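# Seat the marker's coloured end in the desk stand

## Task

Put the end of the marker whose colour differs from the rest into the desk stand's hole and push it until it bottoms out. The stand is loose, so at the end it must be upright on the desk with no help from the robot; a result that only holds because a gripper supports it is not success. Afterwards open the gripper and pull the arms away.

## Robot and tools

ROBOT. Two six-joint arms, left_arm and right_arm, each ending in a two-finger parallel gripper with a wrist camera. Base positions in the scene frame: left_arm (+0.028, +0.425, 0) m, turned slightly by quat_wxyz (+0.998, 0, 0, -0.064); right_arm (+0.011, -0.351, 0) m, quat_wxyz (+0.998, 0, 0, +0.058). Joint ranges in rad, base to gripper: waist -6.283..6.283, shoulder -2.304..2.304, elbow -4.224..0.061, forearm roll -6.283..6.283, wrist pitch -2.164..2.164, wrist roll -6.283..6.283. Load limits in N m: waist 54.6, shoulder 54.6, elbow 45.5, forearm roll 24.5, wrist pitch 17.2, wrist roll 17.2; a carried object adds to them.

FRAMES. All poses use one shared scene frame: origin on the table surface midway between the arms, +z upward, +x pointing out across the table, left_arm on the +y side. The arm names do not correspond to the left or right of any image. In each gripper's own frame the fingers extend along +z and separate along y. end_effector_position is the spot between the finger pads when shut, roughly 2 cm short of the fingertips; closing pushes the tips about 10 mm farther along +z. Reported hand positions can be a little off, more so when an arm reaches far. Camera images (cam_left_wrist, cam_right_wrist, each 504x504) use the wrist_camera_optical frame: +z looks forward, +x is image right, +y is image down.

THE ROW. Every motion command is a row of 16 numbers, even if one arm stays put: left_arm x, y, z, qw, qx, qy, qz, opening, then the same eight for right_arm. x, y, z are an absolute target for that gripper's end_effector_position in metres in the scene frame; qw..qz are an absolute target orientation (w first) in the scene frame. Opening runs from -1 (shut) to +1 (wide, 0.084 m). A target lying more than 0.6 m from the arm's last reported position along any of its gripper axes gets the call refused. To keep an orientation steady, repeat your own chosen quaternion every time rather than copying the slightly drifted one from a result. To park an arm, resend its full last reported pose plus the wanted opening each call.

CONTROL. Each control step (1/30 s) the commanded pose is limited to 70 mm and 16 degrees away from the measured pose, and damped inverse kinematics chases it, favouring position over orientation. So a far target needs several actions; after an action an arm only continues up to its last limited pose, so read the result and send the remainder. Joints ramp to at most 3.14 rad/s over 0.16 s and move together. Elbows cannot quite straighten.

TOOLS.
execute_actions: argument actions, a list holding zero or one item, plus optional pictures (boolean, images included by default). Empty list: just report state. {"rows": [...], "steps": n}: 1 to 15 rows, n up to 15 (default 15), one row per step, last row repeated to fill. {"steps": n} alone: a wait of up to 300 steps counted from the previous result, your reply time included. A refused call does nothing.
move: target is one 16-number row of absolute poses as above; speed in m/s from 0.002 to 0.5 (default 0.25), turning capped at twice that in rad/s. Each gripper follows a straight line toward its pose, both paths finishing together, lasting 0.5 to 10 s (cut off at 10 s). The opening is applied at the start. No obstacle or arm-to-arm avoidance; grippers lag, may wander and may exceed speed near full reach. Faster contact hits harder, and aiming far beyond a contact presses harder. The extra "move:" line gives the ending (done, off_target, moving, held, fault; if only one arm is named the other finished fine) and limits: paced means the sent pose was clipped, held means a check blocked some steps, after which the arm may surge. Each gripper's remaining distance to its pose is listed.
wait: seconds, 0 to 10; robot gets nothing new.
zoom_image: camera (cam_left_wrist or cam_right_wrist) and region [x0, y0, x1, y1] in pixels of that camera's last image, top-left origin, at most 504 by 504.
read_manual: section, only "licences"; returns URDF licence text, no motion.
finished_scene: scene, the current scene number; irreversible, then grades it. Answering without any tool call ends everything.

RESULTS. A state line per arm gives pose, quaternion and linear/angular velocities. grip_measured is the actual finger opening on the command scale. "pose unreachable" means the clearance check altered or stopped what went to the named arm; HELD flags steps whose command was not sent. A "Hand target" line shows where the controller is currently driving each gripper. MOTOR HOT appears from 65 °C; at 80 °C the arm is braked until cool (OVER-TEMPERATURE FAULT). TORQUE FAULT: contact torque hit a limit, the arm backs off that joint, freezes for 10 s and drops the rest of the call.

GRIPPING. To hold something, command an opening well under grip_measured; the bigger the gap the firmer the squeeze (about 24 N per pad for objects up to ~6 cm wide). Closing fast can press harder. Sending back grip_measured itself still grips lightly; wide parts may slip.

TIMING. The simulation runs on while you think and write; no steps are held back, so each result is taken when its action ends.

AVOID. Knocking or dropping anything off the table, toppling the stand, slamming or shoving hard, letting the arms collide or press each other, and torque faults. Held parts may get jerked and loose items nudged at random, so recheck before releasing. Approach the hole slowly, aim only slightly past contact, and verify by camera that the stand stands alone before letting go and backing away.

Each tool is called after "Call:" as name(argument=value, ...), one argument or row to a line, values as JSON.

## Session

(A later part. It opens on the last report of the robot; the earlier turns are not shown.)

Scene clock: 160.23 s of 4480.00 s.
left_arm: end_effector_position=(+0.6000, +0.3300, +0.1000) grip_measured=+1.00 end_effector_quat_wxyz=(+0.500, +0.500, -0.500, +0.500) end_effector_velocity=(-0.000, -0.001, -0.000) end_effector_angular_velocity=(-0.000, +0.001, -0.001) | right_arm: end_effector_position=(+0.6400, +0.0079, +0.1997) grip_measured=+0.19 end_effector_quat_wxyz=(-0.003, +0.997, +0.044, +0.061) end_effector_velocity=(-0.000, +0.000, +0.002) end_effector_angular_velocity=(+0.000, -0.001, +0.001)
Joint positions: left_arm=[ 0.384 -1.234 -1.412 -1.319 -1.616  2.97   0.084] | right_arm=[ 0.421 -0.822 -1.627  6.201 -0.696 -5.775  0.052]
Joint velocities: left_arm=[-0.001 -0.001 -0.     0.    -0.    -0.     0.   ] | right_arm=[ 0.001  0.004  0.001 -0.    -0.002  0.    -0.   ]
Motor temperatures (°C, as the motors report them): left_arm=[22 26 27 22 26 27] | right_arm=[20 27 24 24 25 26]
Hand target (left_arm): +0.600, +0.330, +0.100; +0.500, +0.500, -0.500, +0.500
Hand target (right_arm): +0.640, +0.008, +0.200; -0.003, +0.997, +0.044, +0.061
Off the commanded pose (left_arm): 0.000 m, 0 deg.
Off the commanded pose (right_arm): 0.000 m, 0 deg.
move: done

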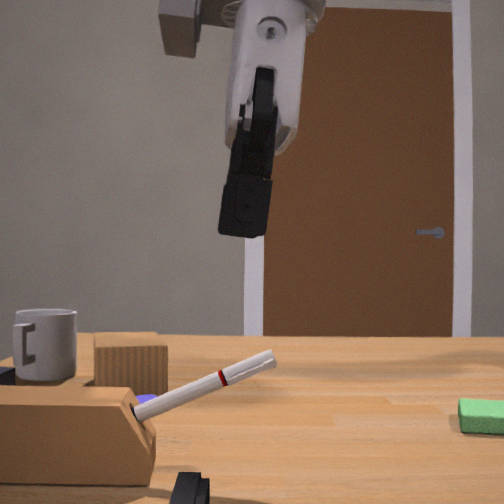

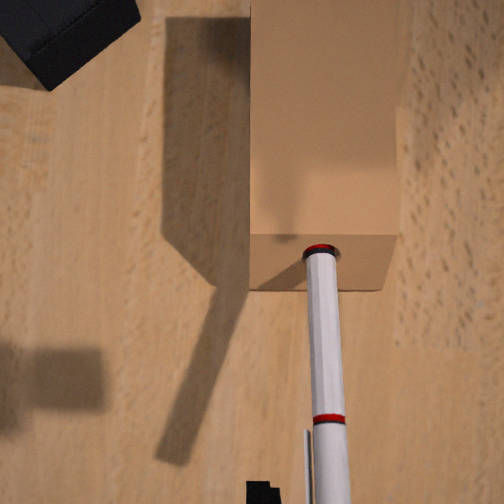

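Call:
move(
  target=[0.60,0.33,0.10,0.5,0.5,-0.5,0.5,1, 0.575,0.010,0.2,0,1,0.044,0,-1],
  speed=0.1,
)

Call:
move(
  target=[0.60,0.33,0.10,0.5,0.5,-0.5,0.5,1, 0.575,0.010,0.108,0,1,0.044,0,-1],
  speed=0.08,
)

Call:
move(
  target=[0.60,0.33,0.10,0.5,0.5,-0.5,0.5,1, 0.600,0.012,0.104,0,1,0.044,0,-1],
  speed=0.008,
)

Scene clock: 175.70 s of 4480.00 s.
left_arm: end_effector_position=(+0.6000, +0.3300, +0.1000) grip_measured=+1.00 end_effector_quat_wxyz=(+0.500, +0.500, -0.500, +0.500) end_effector_velocity=(+0.000, +0.001, -0.000) end_effector_angular_velocity=(-0.000, -0.000, +0.001) | right_arm: end_effector_position=(+0.5752, +0.0099, +0.2000) grip_measured=-1.00 end_effector_quat_wxyz=(+0.000, +0.999, +0.044, +0.000) end_effector_velocity=(-0.001, +0.000, +0.000) end_effector_angular_velocity=(-0.000, +0.001, +0.001)
Joint positions: left_arm=[ 0.384 -1.234 -1.412 -1.319 -1.616  2.97   0.084] | right_arm=[ 0.454 -0.752 -1.515  6.281 -0.763 -5.8    0.   ]
Joint velocities: left_arm=[ 0.001 -0.001 -0.001  0.    -0.     0.    -0.   ] | right_arm=[ 0.001  0.002  0.002  0.001 -0.001 -0.     0.   ]
Motor temperatures (°C, as the motors report them): left_arm=[22 26 27 22 26 27] | right_arm=[20 27 25 24 25 26]
Hand target (left_arm): +0.600, +0.330, +0.100; +0.500, +0.500, -0.500, +0.500
Hand target (right_arm): +0.575, +0.010, +0.200; +0.000, +0.999, +0.044, +0.000
Off the commanded pose (left_arm): 0.000 m, 0 deg.
Off the commanded pose (right_arm): 0.000 m, 0 deg.
joint sent to its limit (right arm) — the command would take joint 4 (forearm roll) past its upper limit, so that joint was sent only as far as its limit.
After step 90, 11.37 s passed at rest.
move: done

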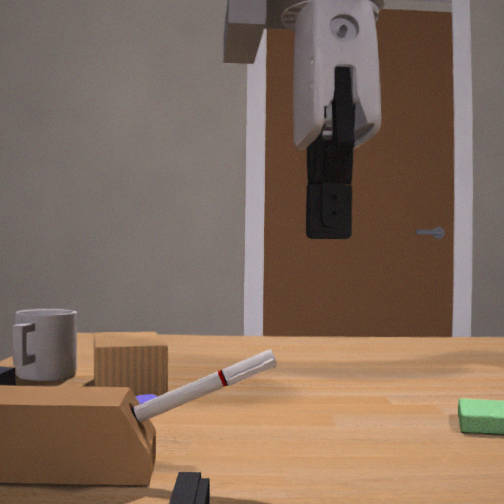

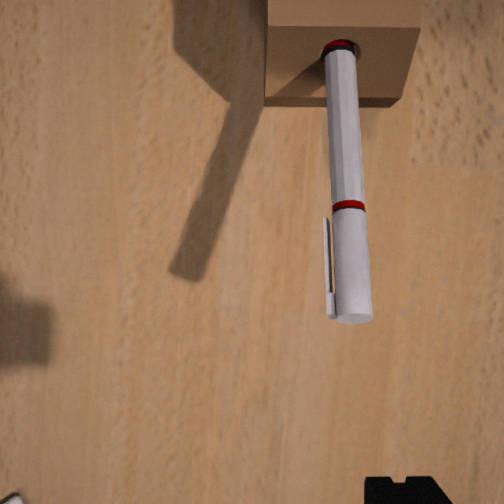

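Scene clock: 177.27 s of 4480.00 s.
left_arm: end_effector_position=(+0.6000, +0.3300, +0.1000) grip_measured=+1.00 end_effector_quat_wxyz=(+0.500, +0.500, -0.500, +0.500) end_effector_velocity=(+0.000, +0.001, +0.000) end_effector_angular_velocity=(-0.000, -0.000, +0.002) | right_arm: end_effector_position=(+0.5750, +0.0101, +0.1083) grip_measured=-1.00 end_effector_quat_wxyz=(+0.000, +0.999, +0.044, +0.000) end_effector_velocity=(-0.000, +0.000, -0.002) end_effector_angular_velocity=(-0.001, +0.000, +0.001)
Joint positions: left_arm=[ 0.384 -1.234 -1.412 -1.319 -1.616  2.97   0.084] | right_arm=[ 0.454 -0.878 -1.496  6.282 -0.618 -5.8    0.   ]
Joint velocities: left_arm=[ 0.002  0.     0.     0.    -0.     0.     0.   ] | right_arm=[ 0.001 -0.003  0.001 -0.     0.003  0.     0.   ]
Motor temperatures (°C, as the motors report them): left_arm=[22 26 27 22 26 27] | right_arm=[20 27 25 24 25 26]
Hand target (left_arm): +0.600, +0.330, +0.100; +0.500, +0.500, -0.500, +0.500
Hand target (right_arm): +0.575, +0.010, +0.108; +0.000, +0.999, +0.044, +0.000
Off the commanded pose (left_arm): 0.000 m, 0 deg.
Off the commanded pose (right_arm): 0.000 m, 0 deg.
joint sent to its limit (right arm) — the command would take joint 4 (forearm roll) past its upper limit, so that joint was sent only as far as its limit.
move: done

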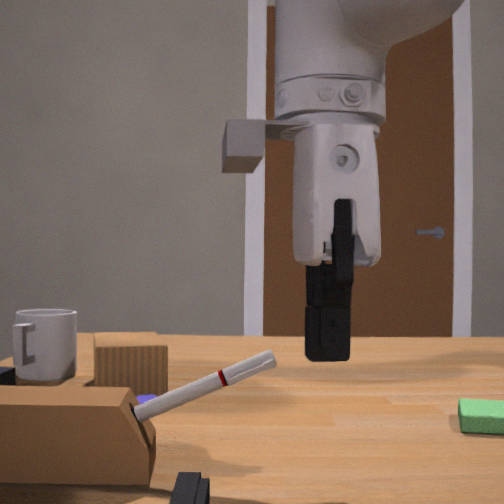

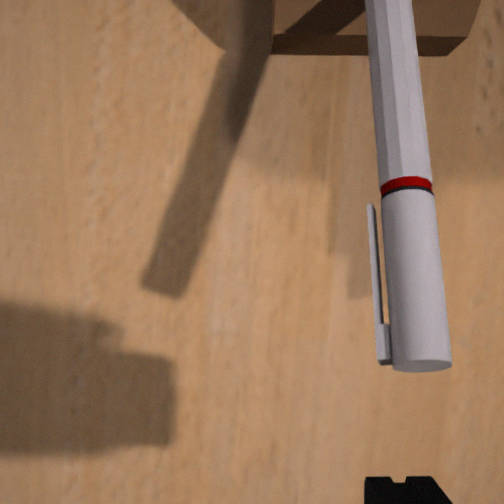

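Scene clock: 180.67 s of 4480.00 s.
left_arm: end_effector_position=(+0.6000, +0.3300, +0.1000) grip_measured=+1.00 end_effector_quat_wxyz=(+0.500, +0.500, -0.500, +0.500) end_effector_velocity=(+0.000, +0.001, +0.001) end_effector_angular_velocity=(+0.000, -0.001, +0.001) | right_arm: end_effector_position=(+0.5997, +0.0120, +0.1040) grip_measured=-1.00 end_effector_quat_wxyz=(+0.001, +0.999, +0.044, -0.000) end_effector_velocity=(+0.003, +0.001, +0.001) end_effector_angular_velocity=(+0.003, -0.004, -0.001)
Joint positions: left_arm=[ 0.384 -1.234 -1.412 -1.319 -1.616  2.97   0.084] | right_arm=[ 0.437 -0.934 -1.586  6.282 -0.653 -5.817  0.   ]
Joint velocities: left_arm=[ 0.001  0.001  0.001  0.     0.    -0.     0.   ] | right_arm=[-0.001 -0.003 -0.007  0.     0.001 -0.001  0.   ]
Motor temperatures (°C, as the motors report them): left_arm=[22 26 27 22 26 27] | right_arm=[20 27 25 24 25 26]
Hand target (left_arm): +0.600, +0.330, +0.100; +0.500, +0.500, -0.500, +0.500
Hand target (right_arm): +0.600, +0.012, +0.104; +0.000, +0.999, +0.044, +0.000
Off the commanded pose (left_arm): 0.000 m, 0 deg.
Off the commanded pose (right_arm): 0.000 m, 0 deg.
joint sent to its limit (right arm) — the command would take joint 4 (forearm roll) past its upper limit, so that joint was sent only as far as its limit.
move: done

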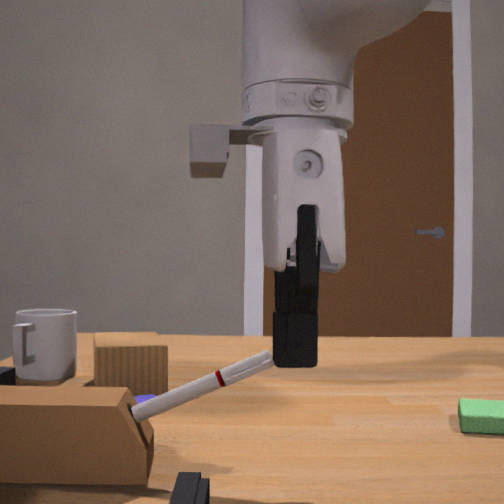

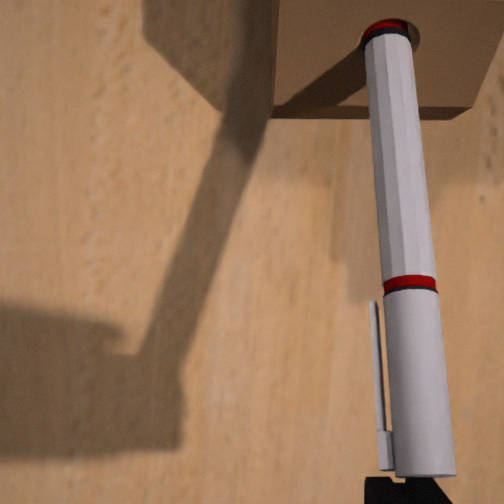

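Call:
move(
  target=[0.60,0.33,0.10,0.5,0.5,-0.5,0.5,1, 0.594,0.016,0.096,0,1,0.044,0,-1],
  speed=0.01,
)

Call:
move(
  target=[0.60,0.33,0.10,0.5,0.5,-0.5,0.5,1, 0.607,0.017,0.091,0,1,0.044,0,-1],
  speed=0.006,
)

Scene clock: 187.07 s of 4480.00 s.
left_arm: end_effector_position=(+0.6000, +0.3300, +0.1000) grip_measured=+1.00 end_effector_quat_wxyz=(+0.500, +0.500, -0.500, +0.500) end_effector_velocity=(+0.000, -0.000, -0.000) end_effector_angular_velocity=(+0.000, -0.001, -0.001) | right_arm: end_effector_position=(+0.5941, +0.0159, +0.0961) grip_measured=-1.00 end_effector_quat_wxyz=(+0.000, +0.999, +0.044, +0.000) end_effector_velocity=(-0.000, +0.000, -0.000) end_effector_angular_velocity=(+0.001, -0.001, -0.002)
Joint positions: left_arm=[ 0.384 -1.234 -1.412 -1.319 -1.616  2.97   0.084] | right_arm=[ 0.446 -0.939 -1.575  6.282 -0.636 -5.808  0.   ]
Joint velocities: left_arm=[-0.001 -0.001 -0.001  0.     0.     0.    -0.   ] | right_arm=[ 0.    -0.     0.001  0.001  0.002  0.002  0.   ]
Motor temperatures (°C, as the motors report them): left_arm=[22 26 27 22 26 27] | right_arm=[20 27 25 24 25 26]
Hand target (left_arm): +0.600, +0.330, +0.100; +0.500, +0.500, -0.500, +0.500
Hand target (right_arm): +0.594, +0.016, +0.096; +0.000, +0.999, +0.044, +0.000
Off the commanded pose (left_arm): 0.000 m, 0 deg.
Off the commanded pose (right_arm): 0.000 m, 0 deg.
joint sent to its limit (right arm) — the command would take joint 4 (forearm roll) past its upper limit, so that joint was sent only as far as its limit.
After step 90, 2.10 s passed at rest.
move: done

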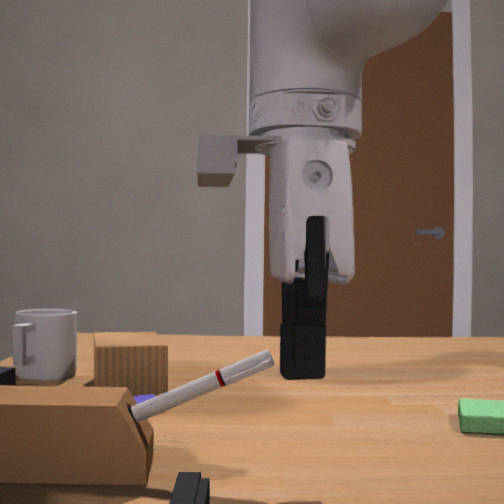

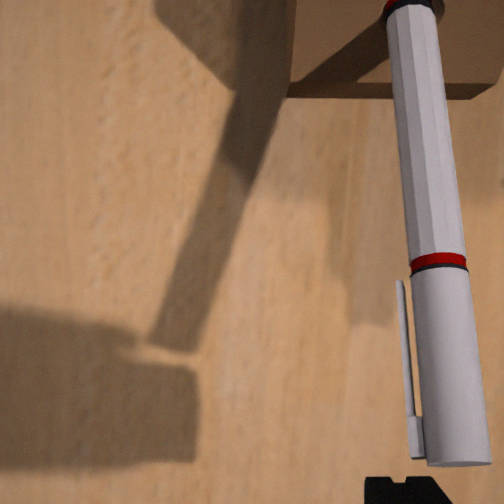

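Scene clock: 189.60 s of 4480.00 s.
left_arm: end_effector_position=(+0.6000, +0.3300, +0.1000) grip_measured=+1.00 end_effector_quat_wxyz=(+0.500, +0.500, -0.500, +0.500) end_effector_velocity=(-0.000, -0.001, -0.000) end_effector_angular_velocity=(-0.000, +0.001, -0.002) | right_arm: end_effector_position=(+0.6075, +0.0171, +0.0911) grip_measured=-1.00 end_effector_quat_wxyz=(+0.000, +0.999, +0.044, +0.001) end_effector_velocity=(-0.000, -0.000, -0.001) end_effector_angular_velocity=(-0.002, +0.004, -0.001)
Joint positions: left_arm=[ 0.384 -1.234 -1.412 -1.319 -1.616  2.97   0.084] | right_arm=[ 0.438 -0.973 -1.625  6.282 -0.65  -5.816  0.   ]
Joint velocities: left_arm=[-0.002 -0.001 -0.    -0.     0.     0.     0.   ] | right_arm=[-0.    -0.003 -0.003  0.001 -0.004 -0.001  0.   ]
Motor temperatures (°C, as the motors report them): left_arm=[22 26 27 22 26 27] | right_arm=[20 27 25 24 25 26]
Hand target (left_arm): +0.600, +0.330, +0.100; +0.500, +0.500, -0.500, +0.500
Hand target (right_arm): +0.607, +0.017, +0.091; +0.000, +0.999, +0.044, +0.000
Off the commanded pose (left_arm): 0.000 m, 0 deg.
Off the commanded pose (right_arm): 0.000 m, 0 deg.
joint sent to its limit (right arm) — the command would take joint 4 (forearm roll) past its upper limit, so that joint was sent only as far as its limit.
move: done

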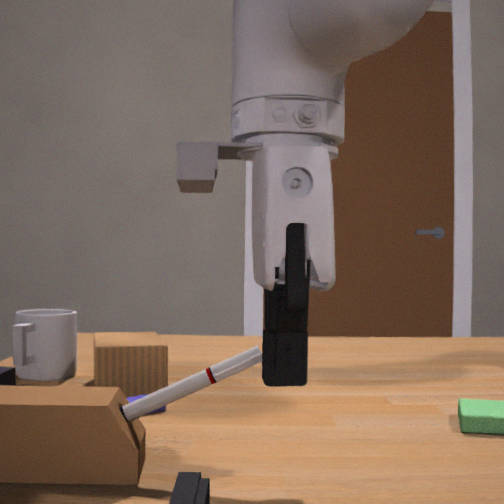

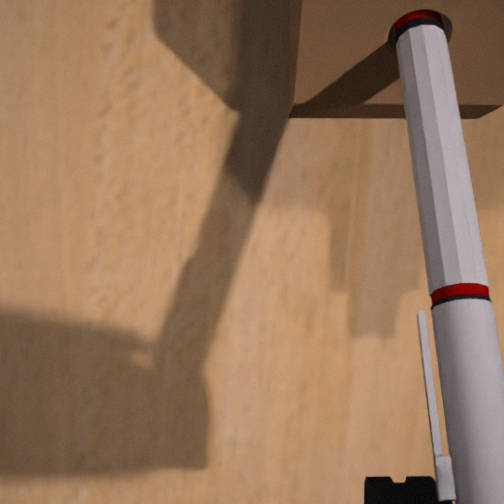

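Call:
move(
  target=[0.60,0.33,0.10,0.5,0.5,-0.5,0.5,1, 0.58,0.017,0.10,0,1,0.044,0,-1],
  speed=0.03,
)

Call:
move(
  target=[0.50,0.33,0.15,0.5,0.5,-0.5,0.5,1, 0.50,-0.03,0.25,-0.003,0.997,0.044,0.061,-1],
  speed=0.12,
)

Scene clock: 198.37 s of 4480.00 s.
left_arm: end_effector_position=(+0.6000, +0.3300, +0.1000) grip_measured=+1.00 end_effector_quat_wxyz=(+0.500, +0.500, -0.500, +0.500) end_effector_velocity=(+0.001, +0.001, +0.000) end_effector_angular_velocity=(+0.000, -0.001, +0.001) | right_arm: end_effector_position=(+0.5801, +0.0170, +0.0999) grip_measured=-1.00 end_effector_quat_wxyz=(+0.000, +0.999, +0.044, +0.000) end_effector_velocity=(+0.000, +0.001, +0.002) end_effector_angular_velocity=(+0.002, -0.003, -0.000)
Joint positions: left_arm=[ 0.384 -1.234 -1.412 -1.319 -1.616  2.97   0.084] | right_arm=[ 0.459 -0.908 -1.529  6.282 -0.62  -5.796  0.   ]
Joint velocities: left_arm=[ 0.001 -0.    -0.002  0.001 -0.     0.    -0.   ] | right_arm=[0.001 0.003 0.002 0.    0.002 0.001 0.   ]
Motor temperatures (°C, as the motors report them): left_arm=[22 26 27 22 26 27] | right_arm=[20 27 25 24 25 26]
Hand target (left_arm): +0.600, +0.330, +0.100; +0.500, +0.500, -0.500, +0.500
Hand target (right_arm): +0.580, +0.017, +0.100; +0.000, +0.999, +0.044, +0.000
Off the commanded pose (left_arm): 0.000 m, 0 deg.
Off the commanded pose (right_arm): 0.000 m, 0 deg.
joint sent to its limit (right arm) — the command would take joint 4 (forearm roll) past its upper limit, so that joint was sent only as far as its limit.
After step 90, 4.50 s passed at rest.
move: done

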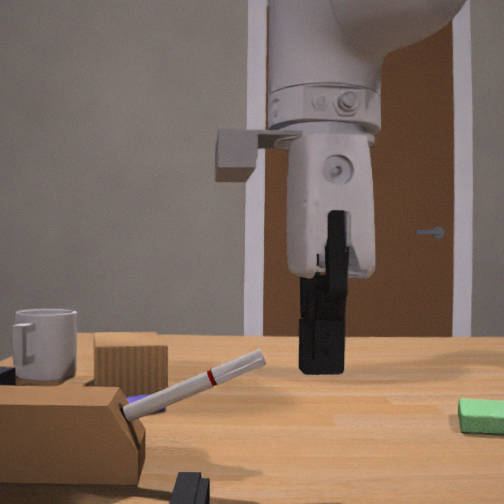

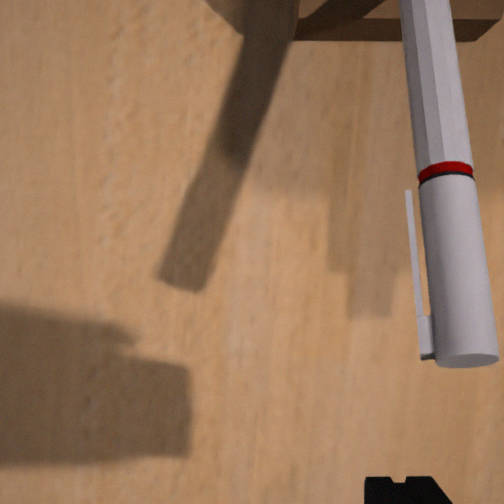

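Scene clock: 200.30 s of 4480.00 s.
left_arm: end_effector_position=(+0.5001, +0.3304, +0.1500) grip_measured=+1.00 end_effector_quat_wxyz=(+0.500, +0.500, -0.500, +0.500) end_effector_velocity=(-0.002, -0.001, +0.000) end_effector_angular_velocity=(-0.001, +0.002, -0.001) | right_arm: end_effector_position=(+0.5001, -0.0300, +0.2496) grip_measured=-1.00 end_effector_quat_wxyz=(-0.003, +0.997, +0.044, +0.061) end_effector_velocity=(-0.001, -0.001, +0.002) end_effector_angular_velocity=(-0.000, -0.002, -0.001)
Joint positions: left_arm=[ 0.436 -1.013 -1.047 -1.263 -1.581  3.109  0.084] | right_arm=[ 0.49  -0.441 -1.154  6.178 -0.609 -5.683  0.   ]
Joint velocities: left_arm=[-0.001  0.001  0.005  0.001  0.     0.001  0.   ] | right_arm=[-0.001  0.006  0.004 -0.002 -0.001  0.001  0.   ]
Motor temperatures (°C, as the motors report them): left_arm=[22 26 27 22 26 27] | right_arm=[20 27 25 24 25 26]
Hand target (left_arm): +0.500, +0.330, +0.150; +0.500, +0.500, -0.500, +0.500
Hand target (right_arm): +0.500, -0.030, +0.250; -0.003, +0.997, +0.044, +0.061
Off the commanded pose (left_arm): 0.000 m, 0 deg.
Off the commanded pose (right_arm): 0.000 m, 0 deg.
move: done

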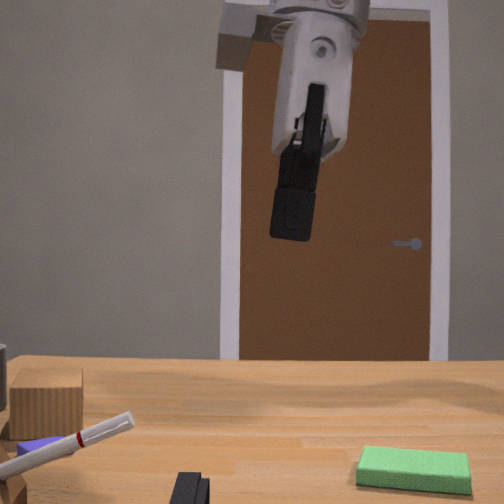

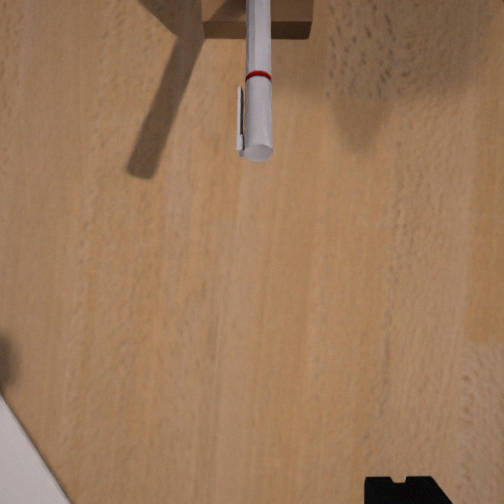

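Call:
finished_scene(
  scene=2,
)

The scene is finished: the task was done.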